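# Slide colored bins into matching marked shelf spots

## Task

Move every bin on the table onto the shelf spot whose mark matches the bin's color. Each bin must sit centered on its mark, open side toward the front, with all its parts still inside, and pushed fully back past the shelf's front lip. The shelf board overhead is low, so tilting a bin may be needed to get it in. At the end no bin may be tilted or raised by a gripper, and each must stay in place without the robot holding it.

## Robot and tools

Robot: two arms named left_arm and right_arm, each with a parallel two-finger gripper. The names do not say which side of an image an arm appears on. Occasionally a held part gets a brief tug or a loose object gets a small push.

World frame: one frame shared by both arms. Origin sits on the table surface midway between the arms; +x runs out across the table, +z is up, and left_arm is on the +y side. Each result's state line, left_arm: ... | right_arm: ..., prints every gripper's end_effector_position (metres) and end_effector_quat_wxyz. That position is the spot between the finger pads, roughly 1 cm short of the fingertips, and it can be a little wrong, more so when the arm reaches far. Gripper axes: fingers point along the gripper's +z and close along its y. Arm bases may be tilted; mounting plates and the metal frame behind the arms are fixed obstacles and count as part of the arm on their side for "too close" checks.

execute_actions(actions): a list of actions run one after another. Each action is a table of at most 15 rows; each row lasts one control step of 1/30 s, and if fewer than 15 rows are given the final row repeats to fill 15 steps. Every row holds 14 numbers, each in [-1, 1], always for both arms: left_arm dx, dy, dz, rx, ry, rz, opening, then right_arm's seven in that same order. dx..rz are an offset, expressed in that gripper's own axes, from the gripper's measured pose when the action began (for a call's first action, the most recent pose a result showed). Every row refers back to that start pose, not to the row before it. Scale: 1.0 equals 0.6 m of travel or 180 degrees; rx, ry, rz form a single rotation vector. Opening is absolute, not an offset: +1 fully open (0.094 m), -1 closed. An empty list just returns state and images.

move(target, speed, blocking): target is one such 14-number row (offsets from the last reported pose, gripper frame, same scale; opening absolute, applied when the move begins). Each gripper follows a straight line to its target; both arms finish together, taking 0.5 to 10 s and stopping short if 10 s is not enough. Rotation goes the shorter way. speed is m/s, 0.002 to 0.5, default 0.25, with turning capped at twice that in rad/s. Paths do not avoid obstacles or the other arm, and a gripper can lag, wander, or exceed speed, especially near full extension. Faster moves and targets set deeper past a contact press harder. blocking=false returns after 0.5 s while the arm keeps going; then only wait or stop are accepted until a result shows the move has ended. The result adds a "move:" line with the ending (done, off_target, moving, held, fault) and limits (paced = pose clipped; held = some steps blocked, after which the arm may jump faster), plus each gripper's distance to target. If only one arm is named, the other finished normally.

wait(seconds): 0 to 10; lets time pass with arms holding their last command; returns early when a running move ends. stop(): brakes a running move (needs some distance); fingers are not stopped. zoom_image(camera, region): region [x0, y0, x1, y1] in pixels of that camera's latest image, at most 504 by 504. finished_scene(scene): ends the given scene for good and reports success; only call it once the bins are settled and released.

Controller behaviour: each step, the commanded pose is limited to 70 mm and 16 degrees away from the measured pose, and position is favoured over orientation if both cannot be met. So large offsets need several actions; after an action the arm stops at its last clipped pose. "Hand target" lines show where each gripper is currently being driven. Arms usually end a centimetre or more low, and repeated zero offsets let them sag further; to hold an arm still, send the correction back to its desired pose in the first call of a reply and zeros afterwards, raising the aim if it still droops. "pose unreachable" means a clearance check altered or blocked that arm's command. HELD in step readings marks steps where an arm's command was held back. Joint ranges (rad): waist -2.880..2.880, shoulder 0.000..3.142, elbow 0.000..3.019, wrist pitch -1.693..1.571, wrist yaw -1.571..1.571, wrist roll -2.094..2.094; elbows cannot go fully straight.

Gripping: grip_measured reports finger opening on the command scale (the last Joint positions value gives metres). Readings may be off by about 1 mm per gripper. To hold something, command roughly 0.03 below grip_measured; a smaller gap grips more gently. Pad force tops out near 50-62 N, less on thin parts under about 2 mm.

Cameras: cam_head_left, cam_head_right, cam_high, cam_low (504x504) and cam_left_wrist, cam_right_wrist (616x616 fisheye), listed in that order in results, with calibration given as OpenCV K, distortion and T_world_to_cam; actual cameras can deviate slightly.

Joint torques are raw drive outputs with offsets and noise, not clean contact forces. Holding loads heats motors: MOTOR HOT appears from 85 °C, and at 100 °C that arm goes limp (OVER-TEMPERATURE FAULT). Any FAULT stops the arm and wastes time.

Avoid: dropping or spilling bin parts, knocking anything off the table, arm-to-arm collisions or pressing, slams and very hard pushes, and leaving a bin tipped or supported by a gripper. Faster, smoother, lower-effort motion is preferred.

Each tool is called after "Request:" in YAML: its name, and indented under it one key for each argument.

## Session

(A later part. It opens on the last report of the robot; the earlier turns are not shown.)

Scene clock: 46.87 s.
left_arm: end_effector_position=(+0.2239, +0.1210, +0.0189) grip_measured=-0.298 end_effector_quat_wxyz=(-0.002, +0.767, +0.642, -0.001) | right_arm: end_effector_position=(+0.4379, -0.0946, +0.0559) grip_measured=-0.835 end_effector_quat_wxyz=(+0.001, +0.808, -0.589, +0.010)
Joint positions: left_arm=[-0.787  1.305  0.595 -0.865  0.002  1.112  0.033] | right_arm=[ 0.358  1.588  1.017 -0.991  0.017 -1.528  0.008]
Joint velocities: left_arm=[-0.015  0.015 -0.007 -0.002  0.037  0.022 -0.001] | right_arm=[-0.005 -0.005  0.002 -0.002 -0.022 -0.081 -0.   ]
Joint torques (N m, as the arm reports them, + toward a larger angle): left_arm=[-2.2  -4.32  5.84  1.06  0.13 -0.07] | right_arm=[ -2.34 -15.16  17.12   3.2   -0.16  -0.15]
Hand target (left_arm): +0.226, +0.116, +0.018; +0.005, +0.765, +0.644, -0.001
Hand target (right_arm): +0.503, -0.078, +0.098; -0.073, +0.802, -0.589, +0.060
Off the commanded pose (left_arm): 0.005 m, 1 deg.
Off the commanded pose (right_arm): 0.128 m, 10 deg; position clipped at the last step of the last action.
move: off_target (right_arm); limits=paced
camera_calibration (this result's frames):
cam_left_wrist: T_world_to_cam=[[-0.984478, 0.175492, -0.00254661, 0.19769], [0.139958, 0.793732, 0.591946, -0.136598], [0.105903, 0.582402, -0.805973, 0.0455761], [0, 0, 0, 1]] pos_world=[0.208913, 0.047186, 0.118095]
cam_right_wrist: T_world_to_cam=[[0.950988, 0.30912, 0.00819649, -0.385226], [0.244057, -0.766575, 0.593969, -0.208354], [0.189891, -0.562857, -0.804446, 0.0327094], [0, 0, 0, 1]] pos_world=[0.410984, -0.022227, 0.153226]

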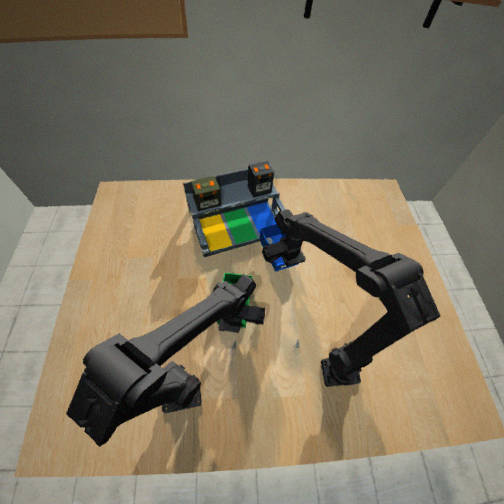

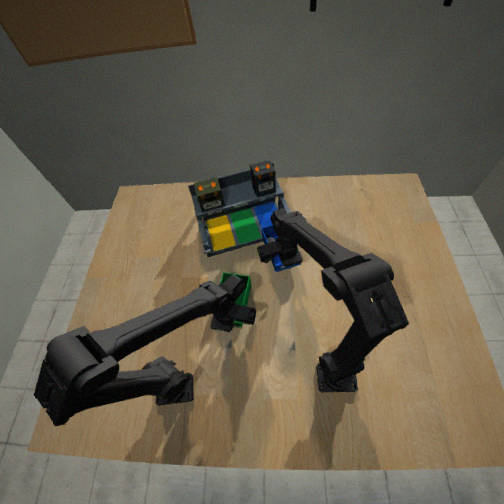

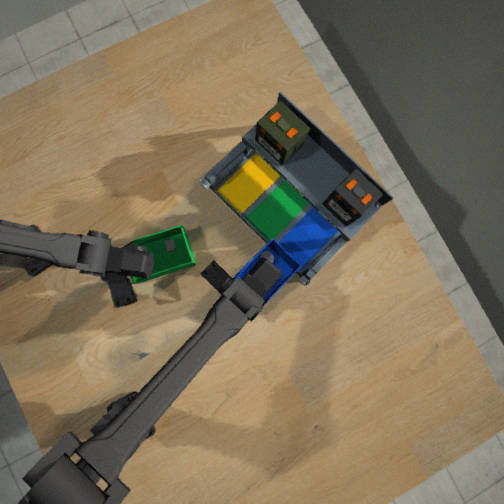

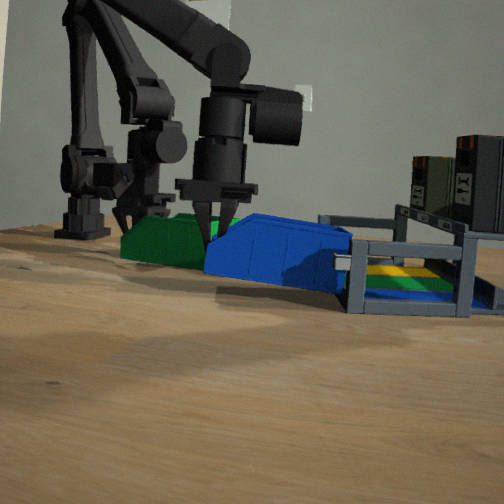

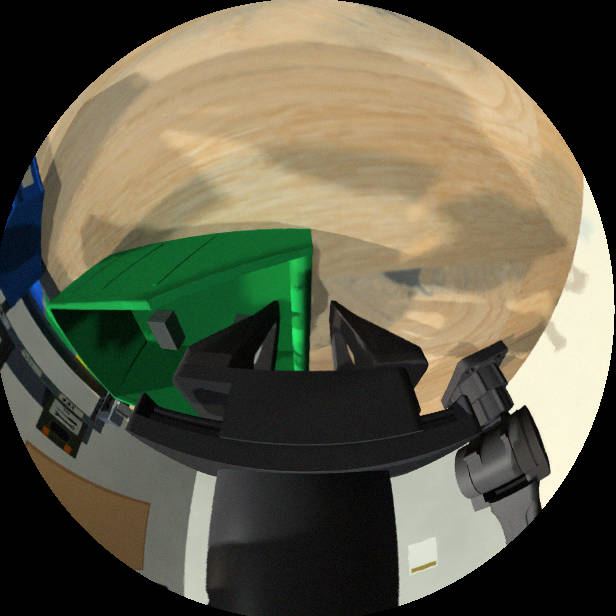

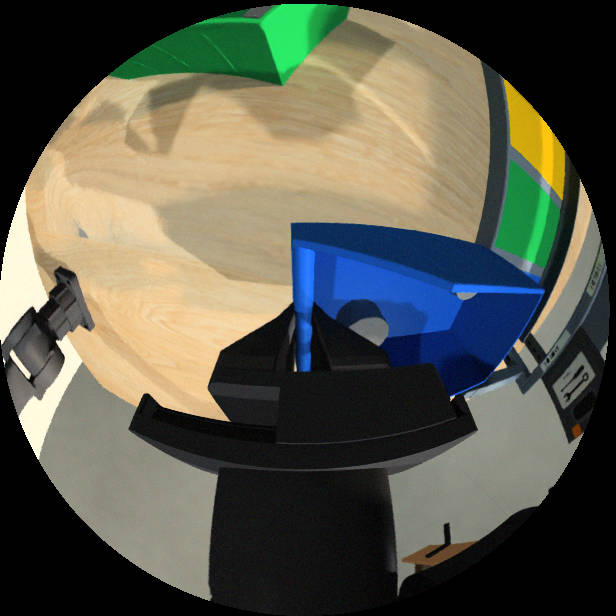

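Sagged into the lip. Lift, and shift about 1 cm toward -y.

Request:
move:
  target: [0,0,0,0,0,0,-1,0.025,-0.03,-0.15,0.07,-0.006,0.006,-1]
  speed: 0.07

Request:
move:
  target: [0,0,0,0,0,0,-1,0.008,-0.2,-0.02,0.03,0,0,-1]
  speed: 0.07

Request:
zoom_image:
  camera: "cam_high"
  region: [190, 160, 358, 328]

Scene clock: 54.07 s.
left_arm: end_effector_position=(+0.2239, +0.1210, +0.0189) grip_measured=-0.841 end_effector_quat_wxyz=(-0.002, +0.767, +0.642, -0.001) | right_arm: end_effector_position=(+0.4373, -0.1035, +0.1076) grip_measured=-0.835 end_effector_quat_wxyz=(-0.053, +0.802, -0.594, +0.041)
Joint positions: left_arm=[-0.787  1.305  0.595 -0.865  0.002  1.112  0.007] | right_arm=[ 0.335  1.436  0.994 -0.994  0.007 -1.536  0.008]
Joint velocities: left_arm=[-0.015  0.005  0.007 -0.012 -0.007  0.007  0.001] | right_arm=[-0.015  0.015 -0.007 -0.007  0.022  0.051 -0.001]
Joint torques (N m, as the arm reports them, + toward a larger angle): left_arm=[-1.07 -5.38  5.67  0.41  0.03  0.12] | right_arm=[ -2.22 -18.17  12.62   0.79  -0.36  -0.13]
Hand target (left_arm): +0.224, +0.121, +0.019; -0.002, +0.767, +0.642, -0.001
Hand target (right_arm): +0.457, -0.102, +0.146; -0.093, +0.798, -0.591, +0.067
Off the commanded pose (left_arm): 0.000 m, 0 deg.
Off the commanded pose (right_arm): 0.044 m, 6 deg.
move: off_target (right_arm)
camera_calibration (this result's frames):
cam_left_wrist: T_world_to_cam=[[-0.984478, 0.175492, -0.00254661, 0.19769], [0.139958, 0.793732, 0.591946, -0.136598], [0.105903, 0.582402, -0.805973, 0.0455761], [0, 0, 0, 1]] pos_world=[0.208913, 0.047186, 0.118095]
cam_right_wrist: T_world_to_cam=[[0.947337, 0.291755, 0.13203, -0.395784], [0.165715, -0.799412, 0.577477, -0.213053], [0.274028, -0.525186, -0.80566, 0.0366811], [0, 0, 0, 1]] pos_world=[0.400195, -0.0355812, 0.204841]

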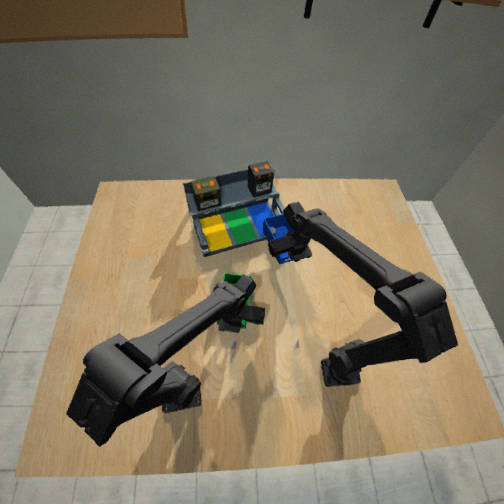

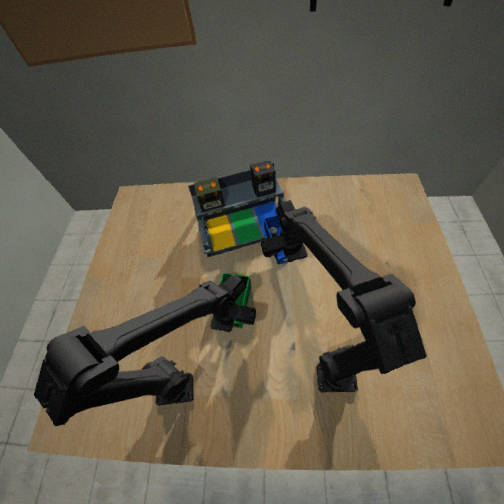

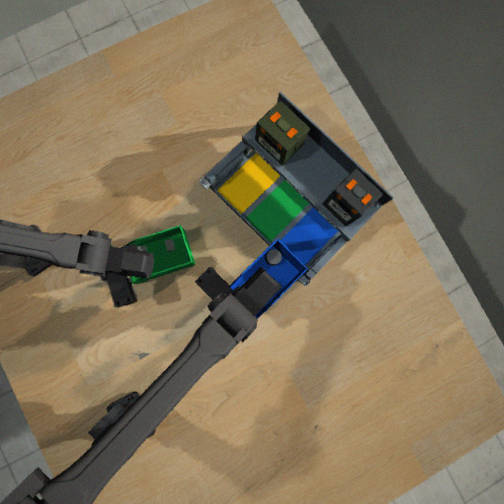

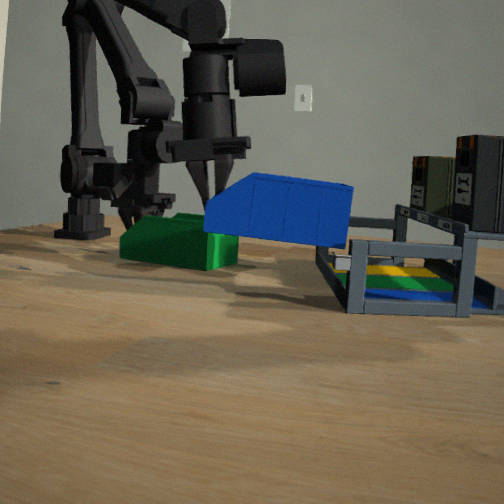

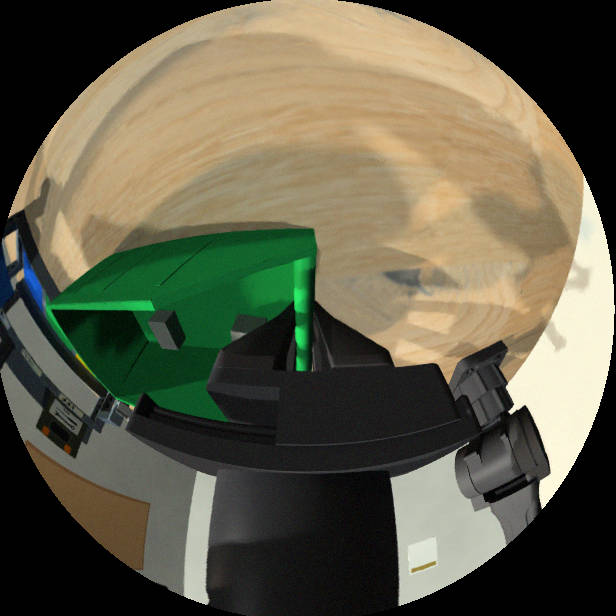

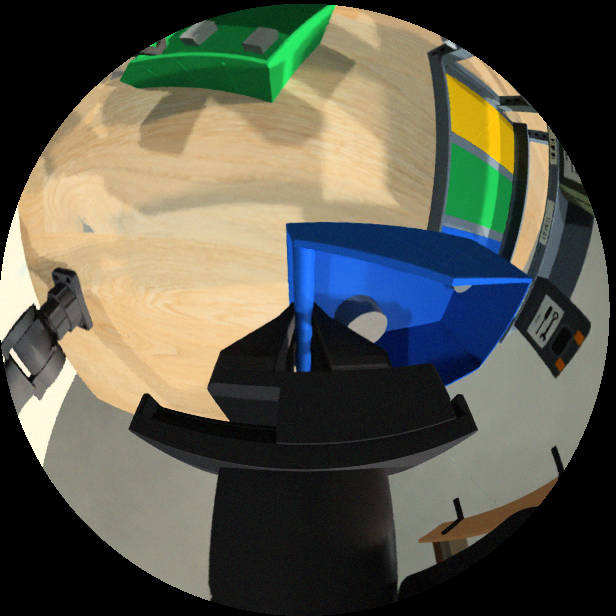

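Scene clock: 56.13 s.
left_arm: end_effector_position=(+0.2239, +0.1210, +0.0189) grip_measured=-0.841 end_effector_quat_wxyz=(-0.002, +0.767, +0.642, -0.001) | right_arm: end_effector_position=(+0.5122, -0.0792, +0.0876) grip_measured=-0.835 end_effector_quat_wxyz=(-0.045, +0.802, -0.594, +0.035)
Joint positions: left_arm=[-0.787  1.305  0.595 -0.865  0.002  1.112  0.007] | right_arm=[ 0.332  1.664  1.205 -0.998  0.007 -1.54   0.008]
Joint velocities: left_arm=[-0.005 -0.015  0.002 -0.002 -0.037  0.007 -0.001] | right_arm=[-0.015 -0.015  0.017  0.007  0.022 -0.007  0.   ]
Joint torques (N m, as the arm reports them, + toward a larger angle): left_arm=[-2.47 -4.89  5.68  0.33  0.07  0.12] | right_arm=[ -2.35 -20.65  15.29   0.74  -0.11  -0.17]
Hand target (left_arm): +0.224, +0.121, +0.019; -0.002, +0.767, +0.642, -0.001
Hand target (right_arm): +0.547, -0.075, +0.137; -0.091, +0.798, -0.591, +0.070
Off the commanded pose (left_arm): 0.000 m, 0 deg.
Off the commanded pose (right_arm): 0.062 m, 7 deg.
move: off_target (right_arm)
camera_calibration (this result's frames):
cam_left_wrist: T_world_to_cam=[[-0.984478, 0.175492, -0.00254661, 0.19769], [0.139958, 0.793732, 0.591946, -0.136598], [0.105903, 0.582402, -0.805973, 0.0455761], [0, 0, 0, 1]] pos_world=[0.208913, 0.047186, 0.118095]
cam_right_wrist: T_world_to_cam=[[0.949401, 0.293286, 0.11234, -0.470459], [0.177099, -0.795343, 0.579712, -0.200266], [0.25937, -0.530484, -0.80704, 0.0200604], [0, 0, 0, 1]] pos_world=[0.476918, -0.0106595, 0.185137]

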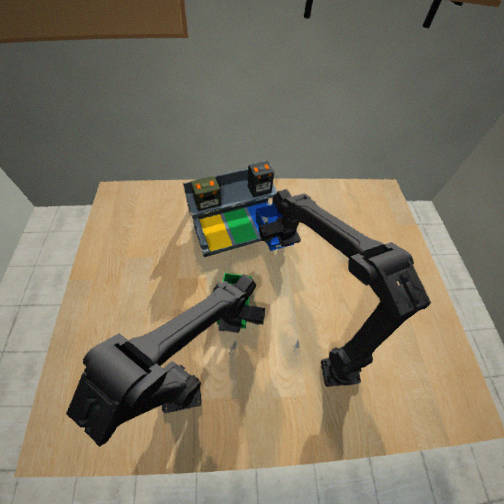

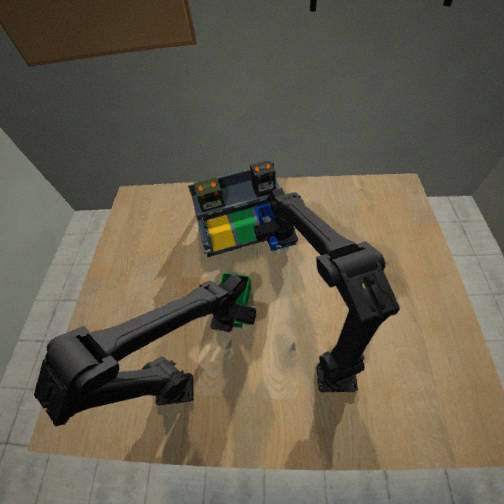

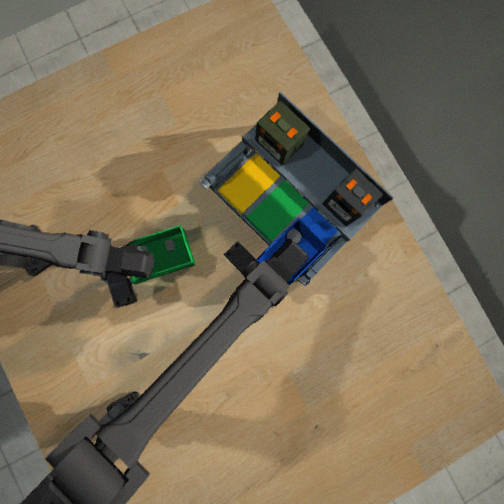

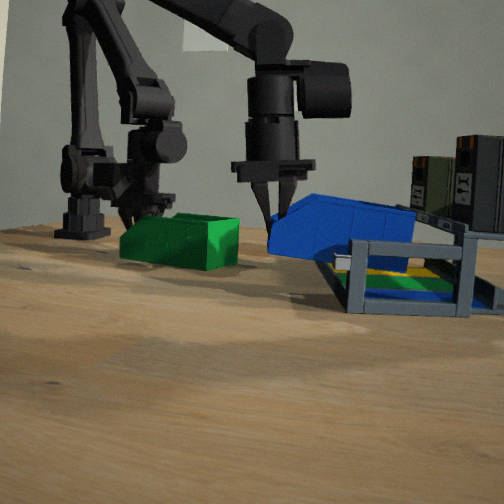

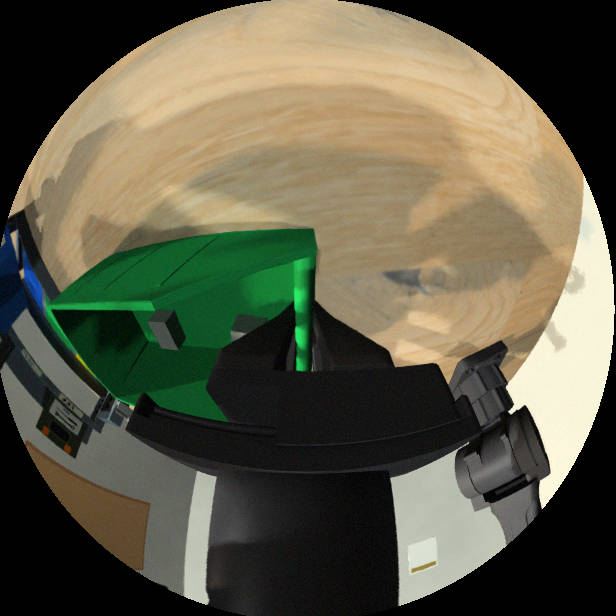

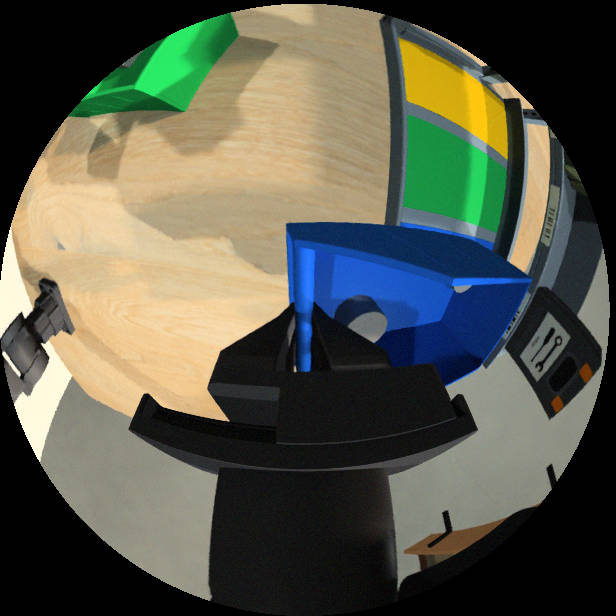

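Region (190, 160, 358, 328) of cam_high's 504x504 image, scaled by 3.000, with more detail than that image has.

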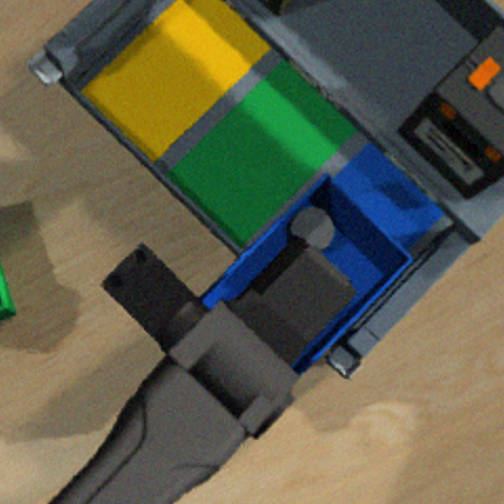

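Request:
move:
  target: [0,0,0,0,0,0,-1,0.018,-0.105,0.0,0.005,0,0,-1]
  speed: 0.05

Request:
zoom_image:
  camera: "cam_low"
  region: [230, 170, 504, 340]

Scene clock: 63.70 s.
left_arm: end_effector_position=(+0.2239, +0.1210, +0.0189) grip_measured=-0.841 end_effector_quat_wxyz=(-0.002, +0.767, +0.642, -0.001) | right_arm: end_effector_position=(+0.5426, -0.0741, +0.0602) grip_measured=-0.835 end_effector_quat_wxyz=(-0.017, +0.804, -0.595, +0.016)
Joint positions: left_arm=[-0.787  1.305  0.595 -0.865  0.002  1.112  0.007] | right_arm=[ 0.322  1.804  1.322 -1.041  0.007 -1.549  0.008]
Joint velocities: left_arm=[-0.005  0.005 -0.017  0.007  0.037 -0.037  0.   ] | right_arm=[ 0.005  0.005  0.007 -0.017 -0.037 -0.022 -0.001]
Joint torques (N m, as the arm reports them, + toward a larger angle): left_arm=[-1.1  -5.29  5.62  0.47  0.07  0.12] | right_arm=[ -2.29 -21.38  14.14   0.23  -0.19  -0.17]
Hand target (left_arm): +0.224, +0.121, +0.019; -0.002, +0.767, +0.642, -0.001
Hand target (right_arm): +0.573, -0.072, +0.096; -0.051, +0.802, -0.594, +0.041
Off the commanded pose (left_arm): 0.000 m, 0 deg.
Off the commanded pose (right_arm): 0.048 m, 5 deg.
move: off_target (right_arm)
camera_calibration (this result's frames):
cam_left_wrist: T_world_to_cam=[[-0.984478, 0.175492, -0.00254661, 0.19769], [0.139958, 0.793732, 0.591946, -0.136598], [0.105903, 0.582402, -0.805973, 0.0455761], [0, 0, 0, 1]] pos_world=[0.208913, 0.047186, 0.118095]
cam_right_wrist: T_world_to_cam=[[0.954289, 0.29536, 0.0457644, -0.49616], [0.214227, -0.7827, 0.58437, -0.205193], [0.208419, -0.547854, -0.810196, 0.0193101], [0, 0, 0, 1]] pos_world=[0.513414, -0.00347967, 0.15826]

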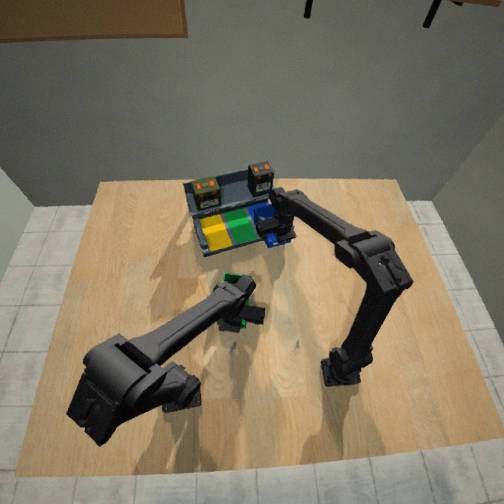

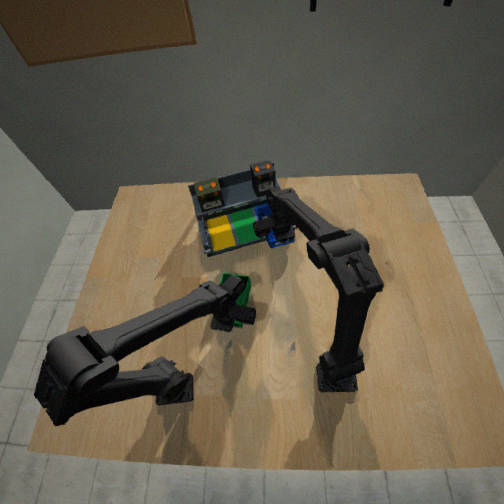

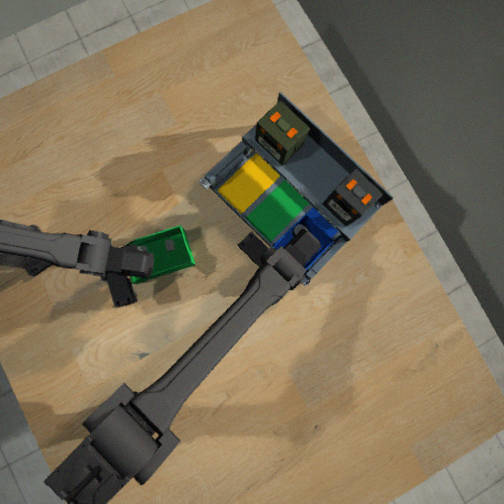

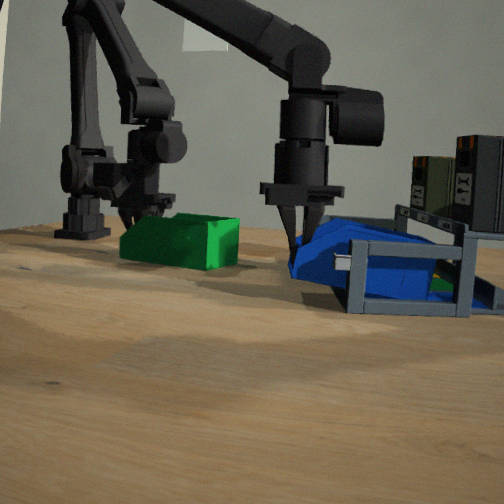

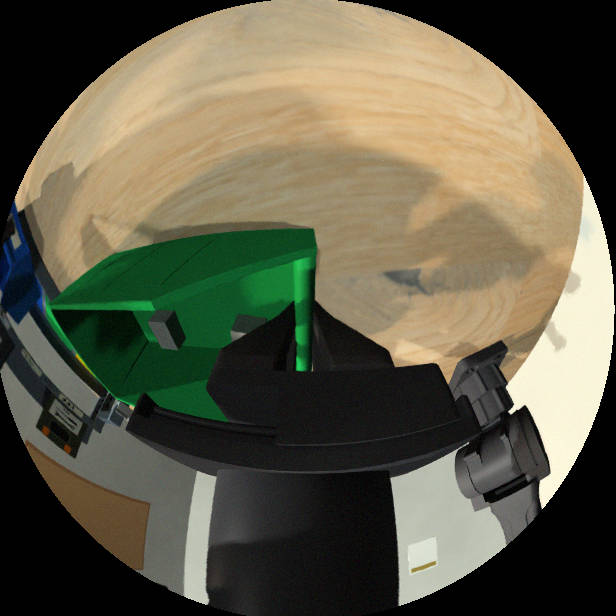

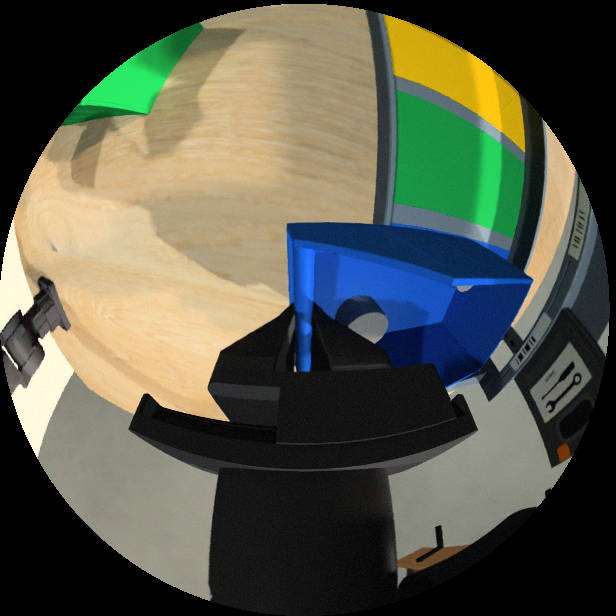

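Region (230, 170, 504, 340) of cam_low's 504x504 image, scaled by 1.839, with more detail than that image has; it fills the top 313 rows of this view, and the rest is white.

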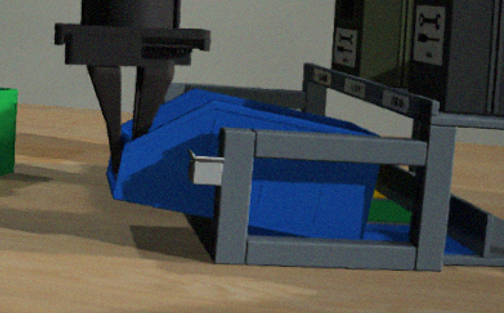

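Request:
move:
  target: [-0.03,0.03,-0.2,-0.085,0.006,-0.155,-1,0.006,-0.165,-0.022,0.03,0,0,-1]
  speed: 0.06

Request:
zoom_image:
  camera: "cam_low"
  region: [230, 170, 504, 340]

Scene clock: 72.53 s.
left_arm: end_effector_position=(+0.2178, +0.1212, +0.1023) grip_measured=-0.841 end_effector_quat_wxyz=(+0.047, +0.592, +0.799, +0.093) | right_arm: end_effector_position=(+0.6087, -0.0524, +0.0462) grip_measured=-0.835 end_effector_quat_wxyz=(-0.026, +0.803, -0.595, +0.022)
Joint positions: left_arm=[-0.925  1.078  0.669 -1.093 -0.198  0.507  0.007] | right_arm=[ 0.322  1.972  1.536 -1.067  0.007 -1.549  0.008]
Joint velocities: left_arm=[-0.015  0.005  0.007  0.012  0.022 -0.066 -0.001] | right_arm=[-0.005  0.005  0.002 -0.022 -0.051 -0.022  0.001]
Joint torques (N m, as the arm reports them, + toward a larger angle): left_arm=[-3.12 -5.69 12.   -0.11 -0.49 -0.08] | right_arm=[ -1.88 -24.12  13.91   0.32  -0.11  -0.14]
Hand target (left_arm): +0.236, +0.102, +0.139; +0.093, +0.584, +0.802, +0.092
Hand target (right_arm): +0.636, -0.049, +0.079; -0.055, +0.802, -0.593, +0.045
Off the commanded pose (left_arm): 0.047 m, 5 deg.
Off the commanded pose (right_arm): 0.043 m, 4 deg.
move: off_target (left_arm, right_arm)
camera_calibration (this result's frames):
cam_left_wrist: T_world_to_cam=[[-0.935942, -0.281851, -0.21112, 0.258103], [-0.351555, 0.712901, 0.606779, -0.0699208], [-0.0205139, 0.64213, -0.766321, 0.129569], [0, 0, 0, 1]] pos_world=[0.219646, 0.0393932, 0.196208]
cam_right_wrist: T_world_to_cam=[[0.953169, 0.294991, 0.0667087, -0.565408], [0.20259, -0.786529, 0.583378, -0.187212], [0.22456, -0.542543, -0.809457, -0.00348219], [0, 0, 0, 1]] pos_world=[0.577639, 0.0176532, 0.144115]

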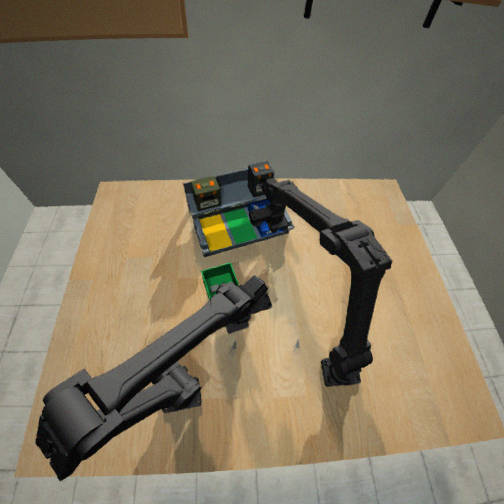

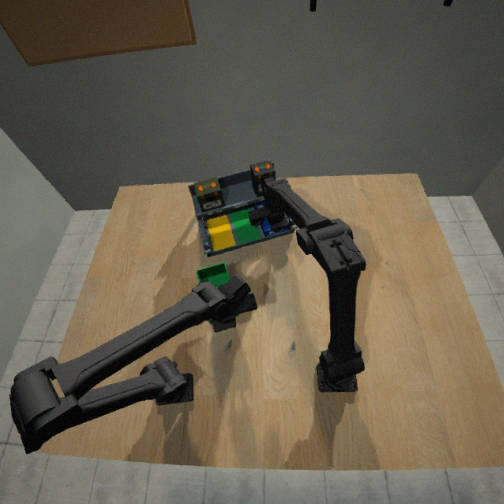

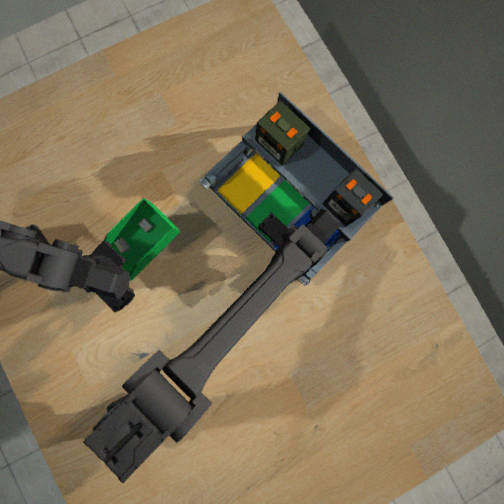

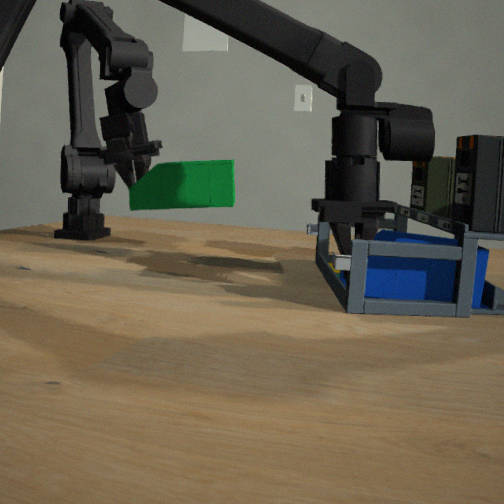

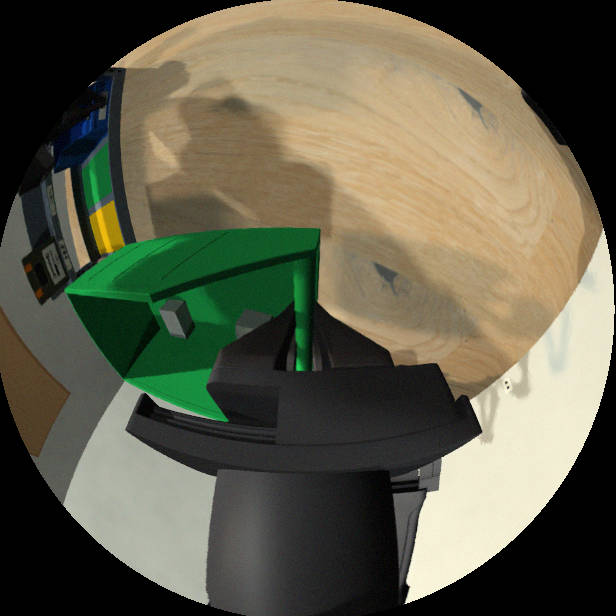

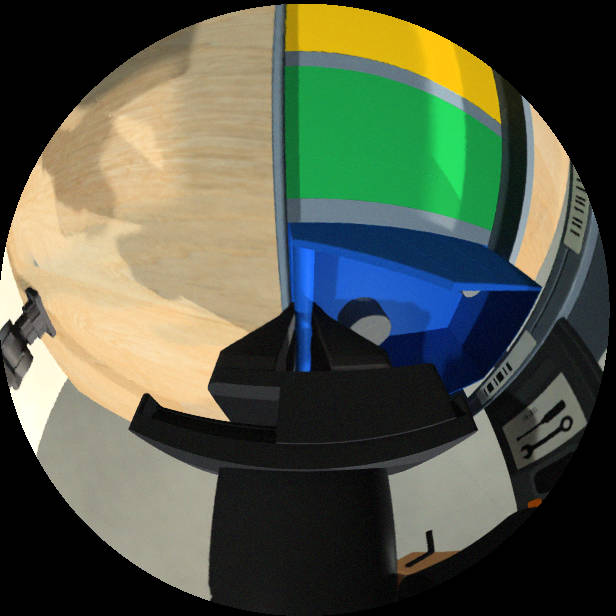

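Region (230, 170, 504, 340) of cam_low's 504x504 image, scaled by 1.839, with more detail than that image has; it fills the top 313 rows of this view, and the rest is white.

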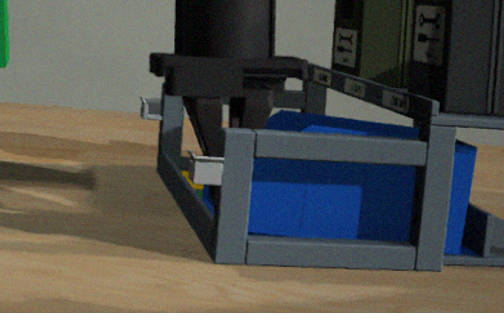

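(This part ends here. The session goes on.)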